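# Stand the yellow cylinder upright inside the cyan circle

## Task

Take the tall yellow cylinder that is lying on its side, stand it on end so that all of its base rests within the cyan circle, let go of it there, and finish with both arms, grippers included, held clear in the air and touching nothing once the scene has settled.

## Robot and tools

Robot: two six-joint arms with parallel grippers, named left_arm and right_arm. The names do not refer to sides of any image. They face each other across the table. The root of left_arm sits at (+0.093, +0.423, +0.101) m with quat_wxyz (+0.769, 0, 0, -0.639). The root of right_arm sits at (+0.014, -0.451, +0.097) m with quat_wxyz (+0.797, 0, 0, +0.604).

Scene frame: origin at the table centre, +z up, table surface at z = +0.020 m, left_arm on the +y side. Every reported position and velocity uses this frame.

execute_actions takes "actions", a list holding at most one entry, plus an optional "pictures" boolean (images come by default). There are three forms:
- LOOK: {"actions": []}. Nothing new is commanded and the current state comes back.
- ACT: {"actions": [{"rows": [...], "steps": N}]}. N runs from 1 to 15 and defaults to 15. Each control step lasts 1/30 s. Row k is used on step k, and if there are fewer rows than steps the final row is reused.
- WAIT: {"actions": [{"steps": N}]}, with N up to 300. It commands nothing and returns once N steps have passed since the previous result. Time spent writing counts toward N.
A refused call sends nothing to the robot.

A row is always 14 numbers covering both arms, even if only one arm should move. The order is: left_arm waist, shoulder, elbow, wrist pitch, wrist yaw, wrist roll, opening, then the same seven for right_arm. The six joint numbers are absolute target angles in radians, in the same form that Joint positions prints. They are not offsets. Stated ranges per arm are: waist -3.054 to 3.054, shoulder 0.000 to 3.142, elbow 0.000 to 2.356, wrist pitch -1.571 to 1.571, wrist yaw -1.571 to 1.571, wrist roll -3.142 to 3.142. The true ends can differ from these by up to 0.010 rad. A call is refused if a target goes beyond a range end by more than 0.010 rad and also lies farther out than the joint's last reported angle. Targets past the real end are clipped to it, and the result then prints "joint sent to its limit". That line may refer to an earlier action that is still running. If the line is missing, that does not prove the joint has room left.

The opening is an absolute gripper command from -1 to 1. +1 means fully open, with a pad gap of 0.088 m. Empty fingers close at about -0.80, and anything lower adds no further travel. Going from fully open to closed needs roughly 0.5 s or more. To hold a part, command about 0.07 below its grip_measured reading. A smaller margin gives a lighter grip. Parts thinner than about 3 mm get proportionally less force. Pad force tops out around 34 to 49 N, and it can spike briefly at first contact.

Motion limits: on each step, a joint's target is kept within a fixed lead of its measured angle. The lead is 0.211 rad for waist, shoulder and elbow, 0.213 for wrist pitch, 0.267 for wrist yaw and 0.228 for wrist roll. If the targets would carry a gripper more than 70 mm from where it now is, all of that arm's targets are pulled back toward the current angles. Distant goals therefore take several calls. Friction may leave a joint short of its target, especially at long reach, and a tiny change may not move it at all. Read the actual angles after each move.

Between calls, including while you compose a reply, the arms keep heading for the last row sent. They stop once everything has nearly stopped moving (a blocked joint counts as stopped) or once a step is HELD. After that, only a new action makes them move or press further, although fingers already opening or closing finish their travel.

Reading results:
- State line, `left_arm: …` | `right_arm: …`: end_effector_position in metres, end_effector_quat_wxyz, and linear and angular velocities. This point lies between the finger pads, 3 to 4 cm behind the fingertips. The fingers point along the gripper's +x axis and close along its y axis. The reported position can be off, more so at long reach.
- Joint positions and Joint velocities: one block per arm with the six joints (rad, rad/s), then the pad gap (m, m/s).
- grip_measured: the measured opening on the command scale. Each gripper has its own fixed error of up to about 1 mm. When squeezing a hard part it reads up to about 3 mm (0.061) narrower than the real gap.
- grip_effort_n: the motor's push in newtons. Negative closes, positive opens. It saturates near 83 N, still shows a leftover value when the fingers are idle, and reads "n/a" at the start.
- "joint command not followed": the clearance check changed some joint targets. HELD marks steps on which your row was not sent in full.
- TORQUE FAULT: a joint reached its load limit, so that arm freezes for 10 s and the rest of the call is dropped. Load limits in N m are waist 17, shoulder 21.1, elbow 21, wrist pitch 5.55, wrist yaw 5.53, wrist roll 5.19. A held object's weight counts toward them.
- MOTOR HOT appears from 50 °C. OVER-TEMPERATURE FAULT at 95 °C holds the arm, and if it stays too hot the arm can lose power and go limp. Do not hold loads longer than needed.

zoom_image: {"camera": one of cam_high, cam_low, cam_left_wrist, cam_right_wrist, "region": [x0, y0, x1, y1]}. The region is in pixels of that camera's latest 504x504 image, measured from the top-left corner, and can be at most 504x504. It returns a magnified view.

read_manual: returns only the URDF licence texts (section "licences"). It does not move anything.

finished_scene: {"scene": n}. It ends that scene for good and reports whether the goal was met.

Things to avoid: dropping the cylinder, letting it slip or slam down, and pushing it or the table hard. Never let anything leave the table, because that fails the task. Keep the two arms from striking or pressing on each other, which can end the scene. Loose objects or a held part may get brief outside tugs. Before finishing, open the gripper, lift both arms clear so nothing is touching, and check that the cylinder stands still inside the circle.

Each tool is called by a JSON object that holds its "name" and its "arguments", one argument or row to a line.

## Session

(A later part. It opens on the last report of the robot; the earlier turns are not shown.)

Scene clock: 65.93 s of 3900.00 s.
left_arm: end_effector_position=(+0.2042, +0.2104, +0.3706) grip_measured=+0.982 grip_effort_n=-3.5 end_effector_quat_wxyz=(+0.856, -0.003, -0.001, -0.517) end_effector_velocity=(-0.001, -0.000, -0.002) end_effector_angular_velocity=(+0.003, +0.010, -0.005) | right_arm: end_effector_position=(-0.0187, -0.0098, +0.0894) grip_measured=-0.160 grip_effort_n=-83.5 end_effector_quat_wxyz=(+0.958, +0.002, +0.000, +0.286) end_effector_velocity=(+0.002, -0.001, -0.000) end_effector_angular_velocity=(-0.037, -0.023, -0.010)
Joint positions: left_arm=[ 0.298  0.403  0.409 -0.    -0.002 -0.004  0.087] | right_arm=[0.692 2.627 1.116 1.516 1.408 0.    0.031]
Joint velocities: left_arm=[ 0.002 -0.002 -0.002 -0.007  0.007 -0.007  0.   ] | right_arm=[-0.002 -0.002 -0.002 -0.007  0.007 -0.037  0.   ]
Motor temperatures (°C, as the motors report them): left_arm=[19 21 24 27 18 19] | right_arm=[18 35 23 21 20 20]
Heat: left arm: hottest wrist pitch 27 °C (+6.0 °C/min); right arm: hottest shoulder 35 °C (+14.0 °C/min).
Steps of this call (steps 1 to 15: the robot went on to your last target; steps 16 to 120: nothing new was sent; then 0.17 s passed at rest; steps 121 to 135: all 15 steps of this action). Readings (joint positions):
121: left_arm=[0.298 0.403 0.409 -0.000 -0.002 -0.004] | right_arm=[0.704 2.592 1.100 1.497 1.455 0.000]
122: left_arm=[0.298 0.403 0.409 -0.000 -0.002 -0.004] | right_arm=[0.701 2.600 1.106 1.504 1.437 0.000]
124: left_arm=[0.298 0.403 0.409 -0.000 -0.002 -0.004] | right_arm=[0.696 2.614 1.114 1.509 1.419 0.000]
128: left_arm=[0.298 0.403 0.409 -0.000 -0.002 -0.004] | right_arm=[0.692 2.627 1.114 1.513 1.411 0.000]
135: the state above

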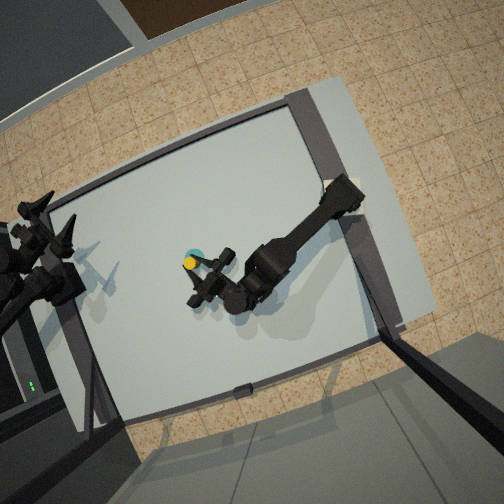

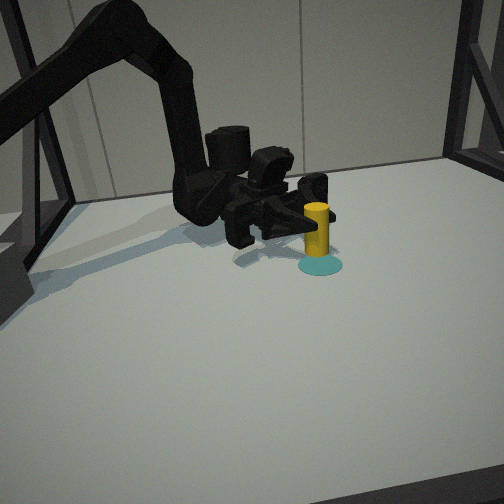

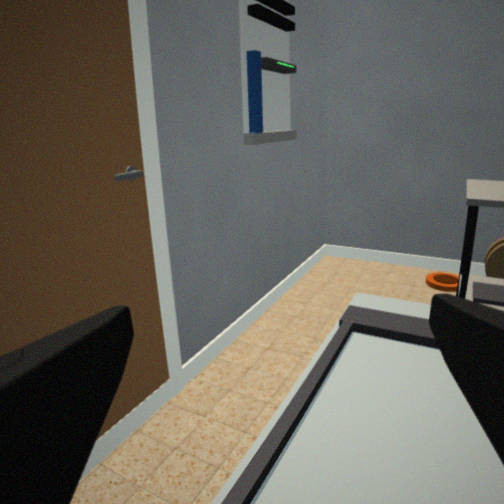

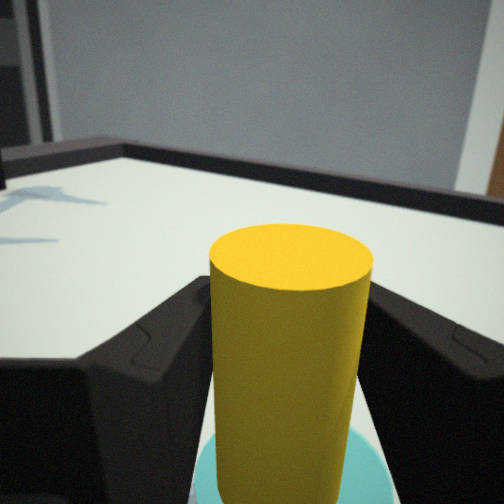

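{"name": "execute_actions", "arguments": {
  "actions": [
    {"rows":[[0.3,0.4,0.4,0,0,0,1,0.662,2.66,1.135,1.528,1.405,0,-0.26]]}
  ]
}}

{"name": "zoom_image", "arguments": {
  "camera": "cam_low",
  "region": [240,180,380,300]
}}

{"name": "zoom_image", "arguments": {
  "camera": "cam_high",
  "region": [160,230,240,300]
}}

Scene clock: 70.23 s of 3900.00 s.
left_arm: end_effector_position=(+0.2042, +0.2104, +0.3706) grip_measured=+0.982 grip_effort_n=-3.5 end_effector_quat_wxyz=(+0.856, -0.003, -0.001, -0.517) end_effector_velocity=(+0.000, +0.000, -0.002) end_effector_angular_velocity=(+0.003, +0.010, +0.005) | right_arm: end_effector_position=(-0.0057, -0.0078, +0.0849) grip_measured=-0.160 grip_effort_n=-83.5 end_effector_quat_wxyz=(+0.962, +0.004, +0.000, +0.272) end_effector_velocity=(+0.001, +0.001, +0.001) end_effector_angular_velocity=(+0.001, -0.001, +0.005)
Joint positions: left_arm=[ 0.298  0.403  0.409 -0.    -0.002 -0.004  0.087] | right_arm=[0.661 2.646 1.129 1.526 1.406 0.    0.031]
Joint velocities: left_arm=[-0.002 -0.002 -0.002 -0.007 -0.007 -0.007 -0.   ] | right_arm=[-0.002 -0.002 -0.002  0.007 -0.007 -0.007 -0.   ]
Motor temperatures (°C, as the motors report them): left_arm=[19 21 24 27 18 19] | right_arm=[18 34 23 21 20 20]
Heat: left arm: hottest wrist pitch 27 °C (+5.1 °C/min); right arm: hottest shoulder 34 °C (+13.2 °C/min).
Steps of this call (steps 1 to 15: the robot went on to your last target; steps 16 to 90: nothing new was sent; then 0.80 s passed at rest; steps 91 to 105: all 15 steps of this action). Readings (joint positions):
91: left_arm=[0.298 0.403 0.409 -0.000 -0.002 -0.004] | right_arm=[0.690 2.631 1.118 1.519 1.408 0.000]
92: left_arm=[0.298 0.403 0.409 -0.000 -0.002 -0.004] | right_arm=[0.685 2.635 1.123 1.521 1.407 0.000]
94: left_arm=[0.298 0.403 0.409 -0.000 -0.002 -0.004] | right_arm=[0.673 2.641 1.128 1.523 1.406 0.000]
98: left_arm=[0.298 0.403 0.409 -0.000 -0.002 -0.004] | right_arm=[0.661 2.646 1.128 1.525 1.406 0.000]
105: the state above

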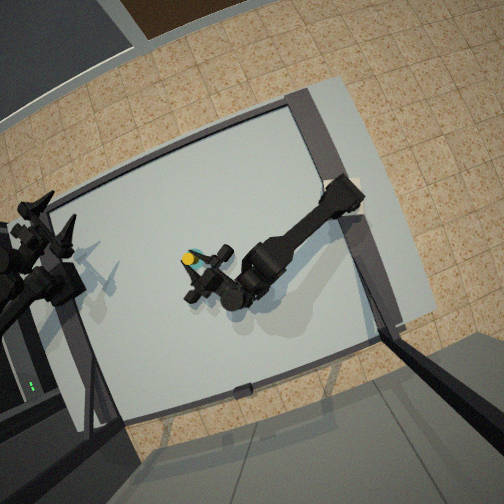

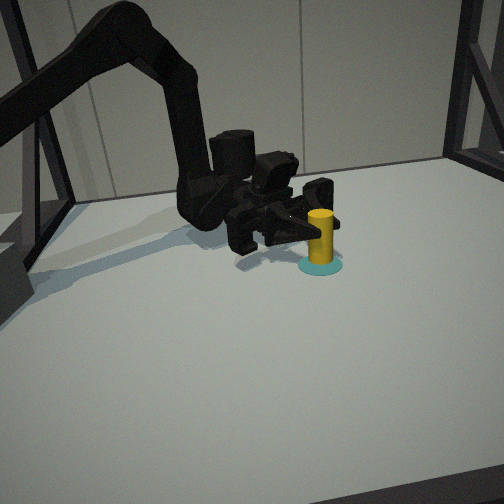

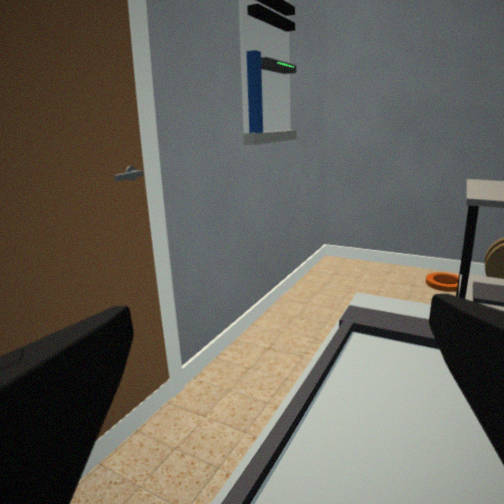

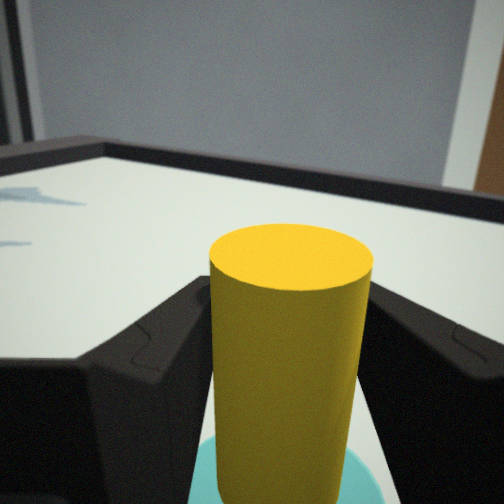

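Region (240, 180, 380, 300) of cam_low's 504x504 image, scaled by 3.600, with more detail than that image has; it fills the top 432 rows of this view, and the rest is white.

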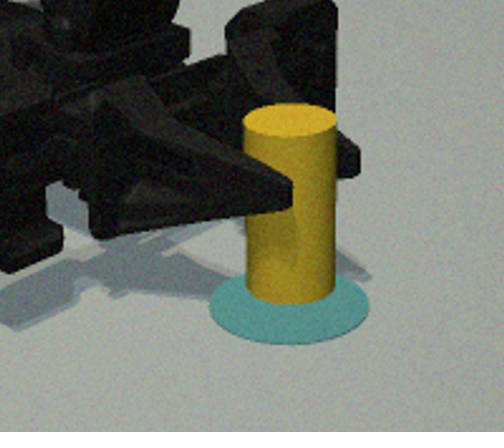

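Region (160, 230, 240, 300) of cam_high's 504x504 image, scaled by 6.300, with more detail than that image has; it fills the top 441 rows of this view, and the rest is white.

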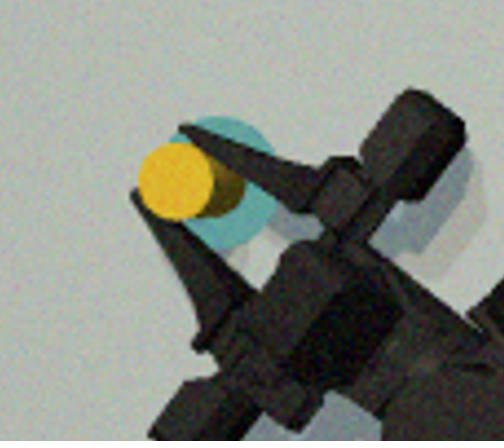

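{"name": "execute_actions", "arguments": {
  "actions": [
    {"rows":[[0.3,0.4,0.4,0,0,0,1,0.662,2.688,1.146,1.533,1.405,0,-0.26]]}
  ]
}}

{"name": "zoom_image", "arguments": {
  "camera": "cam_low",
  "region": [240,180,380,300]
}}

Scene clock: 73.33 s of 3900.00 s.
left_arm: end_effector_position=(+0.2042, +0.2104, +0.3706) grip_measured=+0.982 grip_effort_n=-3.5 end_effector_quat_wxyz=(+0.856, -0.003, -0.001, -0.517) end_effector_velocity=(+0.002, +0.001, -0.002) end_effector_angular_velocity=(+0.003, +0.010, +0.019) | right_arm: end_effector_position=(-0.0054, -0.0084, +0.0764) grip_measured=-0.160 grip_effort_n=-83.5 end_effector_quat_wxyz=(+0.962, -0.000, -0.000, +0.272) end_effector_velocity=(-0.003, +0.003, +0.000) end_effector_angular_velocity=(-0.035, -0.018, +0.024)
Joint positions: left_arm=[ 0.298  0.403  0.409 -0.    -0.002 -0.004  0.087] | right_arm=[0.661 2.674 1.141 1.533 1.407 0.    0.031]
Joint velocities: left_arm=[-0.002 -0.002 -0.002 -0.007 -0.022 -0.007 -0.   ] | right_arm=[ 0.002 -0.007 -0.002 -0.022 -0.022 -0.022 -0.   ]
Motor temperatures (°C, as the motors report them): left_arm=[19 21 24 27 18 19] | right_arm=[18 34 23 22 20 20]
Heat: left arm: hottest wrist pitch 27 °C (+5.1 °C/min); right arm: hottest shoulder 34 °C (+13.1 °C/min).
Steps of this call (steps 1 to 15: the robot went on to your last target; steps 16 to 78: nothing new was sent; steps 79 to 93: all 15 steps of this action). Readings (joint positions):
79: left_arm=[0.298 0.403 0.409 -0.000 -0.002 -0.004] | right_arm=[0.661 2.652 1.131 1.529 1.406 0.000]
80: left_arm=[0.298 0.403 0.409 -0.000 -0.002 -0.004] | right_arm=[0.661 2.657 1.136 1.530 1.406 0.000]
82: left_arm=[0.298 0.403 0.409 -0.000 -0.002 -0.004] | right_arm=[0.661 2.667 1.139 1.530 1.406 0.000]
86: left_arm=[0.298 0.403 0.409 -0.000 -0.002 -0.004] | right_arm=[0.661 2.673 1.140 1.533 1.407 0.000]
93: the state above

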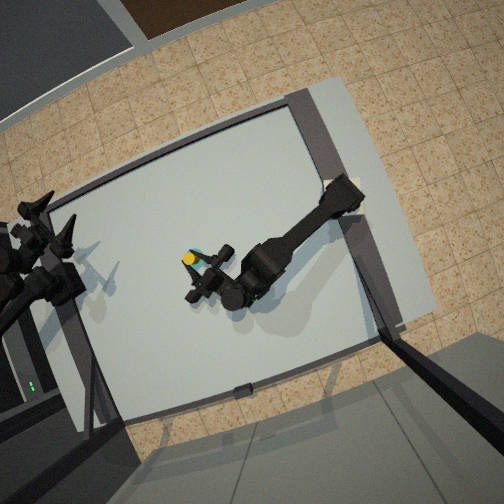

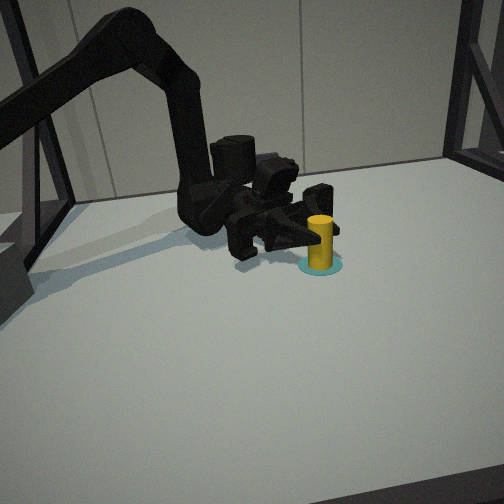

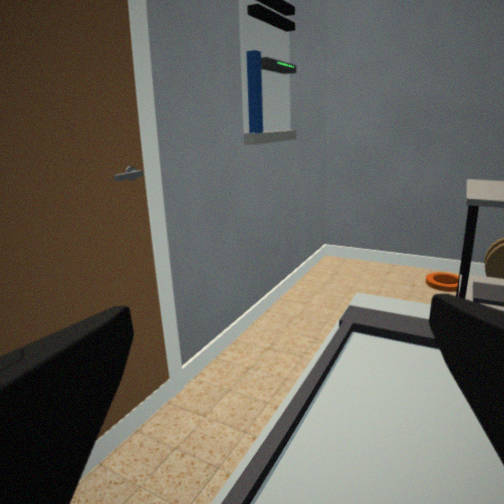

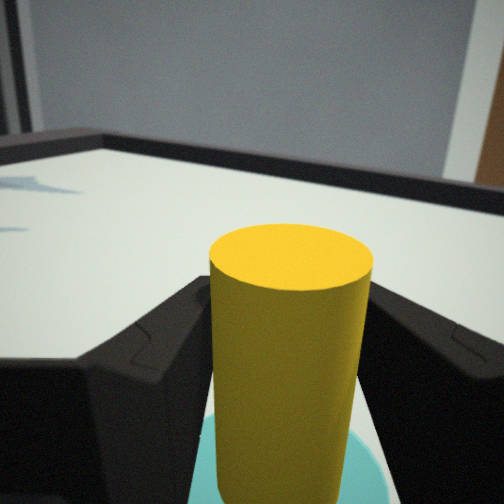

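Region (240, 180, 380, 300) of cam_low's 504x504 image, scaled by 3.600, with more detail than that image has; it fills the top 432 rows of this view, and the rest is white.

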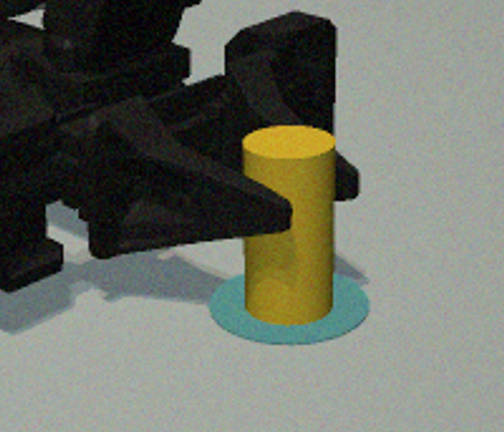

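Nudge down, release, back off via the waist.

{"name": "execute_actions", "arguments": {
  "actions": [
    {"rows":[[0.3,0.4,0.4,0,0,0,1,0.662,2.693,1.146,1.535,1.405,0,-0.26],[0.3,0.4,0.4,0,0,0,1,0.662,2.693,1.146,1.535,1.405,0,-0.26],[0.3,0.4,0.4,0,0,0,1,0.662,2.693,1.146,1.535,1.405,0,-0.26],[0.3,0.4,0.4,0,0,0,1,0.662,2.693,1.146,1.535,1.405,0,-0.26],[0.3,0.4,0.4,0,0,0,1,0.662,2.693,1.146,1.535,1.405,0,1]]}
  ],
  "pictures": false
}}

{"name": "execute_actions", "arguments": {
  "actions": [
    {"rows":[[0.3,0.4,0.4,0,0,0,1,0.69,2.67,1.14,1.53,1.41,0,1],[0.3,0.4,0.4,0,0,0,1,0.72,2.66,1.13,1.53,1.43,0,1],[0.3,0.4,0.4,0,0,0,1,0.75,2.64,1.12,1.52,1.45,0,1],[0.3,0.4,0.4,0,0,0,1,0.8,2.6,1.1,1.5,1.48,0,1]],"steps":12}
  ],
  "pictures": false
}}

{"name": "execute_actions", "arguments": {
  "actions": [
    {"rows":[[0.3,0.4,0.4,0,0,0,1,0.85,2.3,1.1,1.25,1.48,0,1]]}
  ]
}}

Scene clock: 80.17 s of 3900.00 s.
left_arm: end_effector_position=(+0.2042, +0.2104, +0.3706) grip_measured=+0.982 grip_effort_n=-3.5 end_effector_quat_wxyz=(+0.856, -0.003, -0.001, -0.517) end_effector_velocity=(+0.000, +0.000, -0.002) end_effector_angular_velocity=(+0.003, +0.010, +0.005) | right_arm: end_effector_position=(-0.0053, -0.0088, +0.0749) grip_measured=+0.971 grip_effort_n=10.5 end_effector_quat_wxyz=(+0.962, -0.002, -0.000, +0.272) end_effector_velocity=(-0.001, +0.003, -0.000) end_effector_angular_velocity=(-0.001, +0.001, +0.020)
Joint positions: left_arm=[ 0.298  0.403  0.409 -0.    -0.002 -0.004  0.087] | right_arm=[0.661 2.678 1.141 1.534 1.407 0.    0.087]
Joint velocities: left_arm=[-0.002 -0.002 -0.002 -0.007 -0.007 -0.007 -0.   ] | right_arm=[-0.002 -0.002 -0.002 -0.007 -0.022  0.007  0.038]
Motor temperatures (°C, as the motors report them): left_arm=[19 21 24 27 18 19] | right_arm=[18 34 23 22 20 19]
Heat: left arm: hottest wrist pitch 27 °C (+4.1 °C/min); right arm: hottest shoulder 34 °C (+12.2 °C/min).
Steps of this call (steps 1 to 15: the robot went on to your last target; steps 16 to 90: nothing new was sent; then 3.33 s passed at rest; steps 91 to 105: all 15 steps of this action). Readings (joint positions):
91: left_arm=[0.298 0.403 0.409 -0.000 -0.002 -0.004] | right_arm=[0.661 2.675 1.141 1.533 1.407 0.000]
92: left_arm=[0.298 0.403 0.409 -0.000 -0.002 -0.004] | right_arm=[0.661 2.676 1.141 1.533 1.407 0.000]
94: left_arm=[0.298 0.403 0.409 -0.000 -0.002 -0.004] | right_arm=[0.661 2.676 1.141 1.533 1.407 0.000]
98: left_arm=[0.298 0.403 0.409 -0.000 -0.002 -0.004] | right_arm=[0.661 2.677 1.141 1.534 1.407 0.000]
105: the state above

Scene clock: 80.57 s of 3900.00 s.
left_arm: end_effector_position=(+0.2042, +0.2104, +0.3706) grip_measured=+0.982 grip_effort_n=-4.0 end_effector_quat_wxyz=(+0.856, -0.003, -0.001, -0.517) end_effector_velocity=(+0.000, +0.000, -0.002) end_effector_angular_velocity=(-0.004, +0.023, +0.005) | right_arm: end_effector_position=(-0.0649, -0.0238, +0.0957) grip_measured=+1.000 grip_effort_n=15.6 end_effector_quat_wxyz=(+0.951, +0.004, +0.001, +0.311) end_effector_velocity=(+0.048, -0.003, -0.008) end_effector_angular_velocity=(-0.075, -0.045, -0.132)
Joint positions: left_arm=[ 0.298  0.403  0.409 -0.    -0.002 -0.004  0.087] | right_arm=[0.81  2.606 1.11  1.504 1.474 0.    0.088]
Joint velocities: left_arm=[-0.002 -0.002 -0.002 -0.007 -0.007 -0.022 -0.   ] | right_arm=[-0.095 -0.002 -0.032 -0.051  0.037 -0.007  0.   ]
Motor temperatures (°C, as the motors report them): left_arm=[19 21 24 27 18 19] | right_arm=[18 34 22 22 20 19]
Heat: left arm: hottest wrist pitch 27 °C (+4.0 °C/min); right arm: hottest shoulder 34 °C (+12.1 °C/min).
Steps of this call (steps 1 to 12: all 12 steps of this action). Readings (joint positions):
1: left_arm=[0.298 0.403 0.409 -0.000 -0.002 -0.004] | right_arm=[0.662 2.678 1.141 1.534 1.407 0.000]
2: left_arm=[0.298 0.403 0.409 -0.000 -0.002 -0.004] | right_arm=[0.669 2.678 1.141 1.534 1.412 0.000]
4: left_arm=[0.298 0.403 0.409 -0.000 -0.002 -0.004] | right_arm=[0.704 2.662 1.129 1.519 1.439 0.000]
8: left_arm=[0.298 0.403 0.409 -0.000 -0.002 -0.004] | right_arm=[0.800 2.618 1.112 1.508 1.467 0.000]
12: the state above

Scene clock: 81.07 s of 3900.00 s.
left_arm: end_effector_position=(+0.2042, +0.2104, +0.3706) grip_measured=+0.982 grip_effort_n=-3.0 end_effector_quat_wxyz=(+0.856, -0.003, -0.001, -0.517) end_effector_velocity=(-0.002, -0.000, -0.003) end_effector_angular_velocity=(+0.012, +0.014, -0.010) | right_arm: end_effector_position=(-0.0914, -0.0143, +0.1986) grip_measured=+1.000 grip_effort_n=15.6 end_effector_quat_wxyz=(+0.944, +0.031, +0.008, +0.328) end_effector_velocity=(-0.001, +0.003, +0.001) end_effector_angular_velocity=(-0.019, -0.016, +0.019)
Joint positions: left_arm=[ 0.298  0.403  0.409 -0.    -0.002 -0.004  0.087] | right_arm=[0.852 2.294 1.106 1.252 1.479 0.    0.088]
Joint velocities: left_arm=[-0.002 -0.002  0.002 -0.022  0.007 -0.007 -0.   ] | right_arm=[-0.002 -0.002  0.002 -0.007 -0.022 -0.022  0.   ]
Motor temperatures (°C, as the motors report them): left_arm=[19 21 24 27 18 19] | right_arm=[18 34 22 22 20 19]
Heat: left arm: hottest wrist pitch 27 °C (+4.1 °C/min); right arm: hottest shoulder 34 °C (+12.2 °C/min).
Steps of this call (steps 1 to 15: all 15 steps of this action). Readings (joint positions):
1: left_arm=[0.298 0.403 0.409 -0.000 -0.002 -0.004] | right_arm=[0.810 2.570 1.106 1.435 1.477 0.002]
2: left_arm=[0.298 0.403 0.409 -0.000 -0.002 -0.004] | right_arm=[0.815 2.533 1.096 1.367 1.480 0.000]
4: left_arm=[0.298 0.403 0.409 -0.000 -0.002 -0.004] | right_arm=[0.830 2.440 1.092 1.310 1.480 0.000]
8: left_arm=[0.298 0.403 0.409 -0.000 -0.002 -0.004] | right_arm=[0.852 2.298 1.112 1.274 1.479 0.000]
15: the state above

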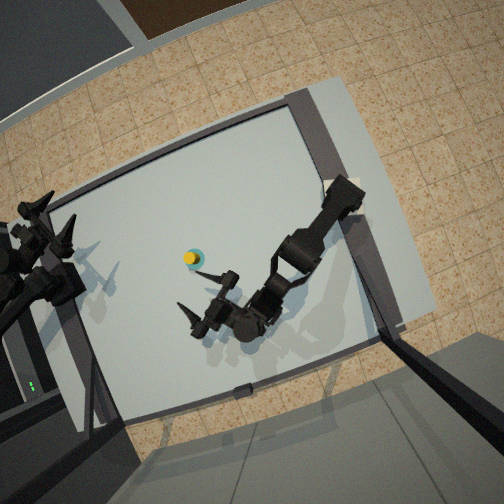

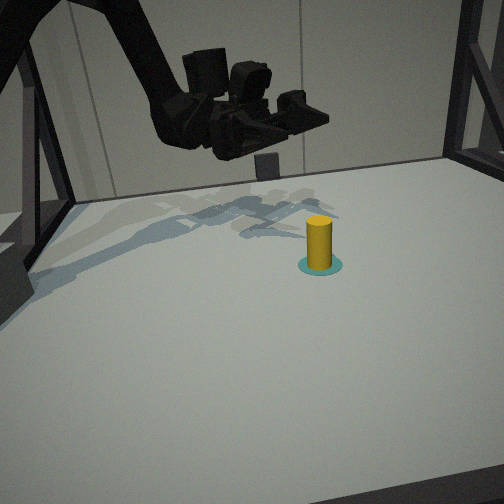

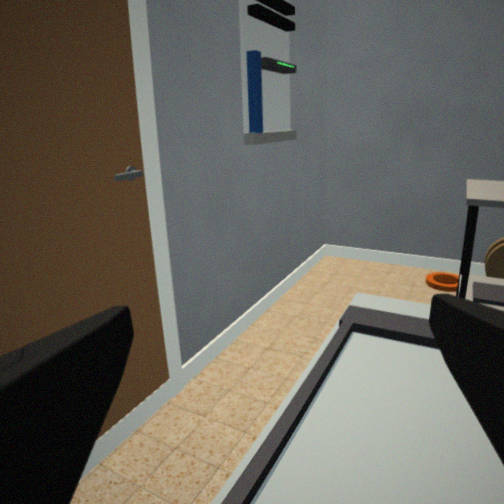

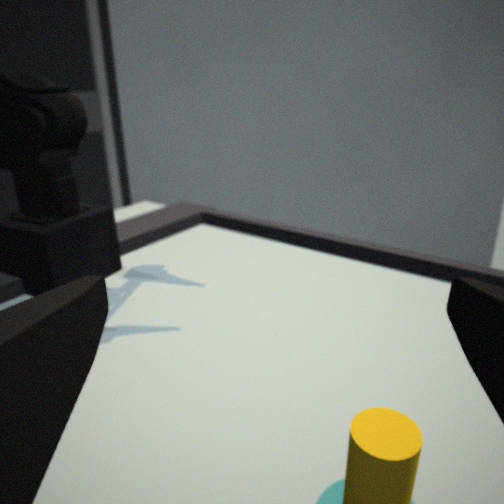

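{"name": "finished_scene", "arguments": {
  "scene": 1
}}

The scene is finished: the task was done.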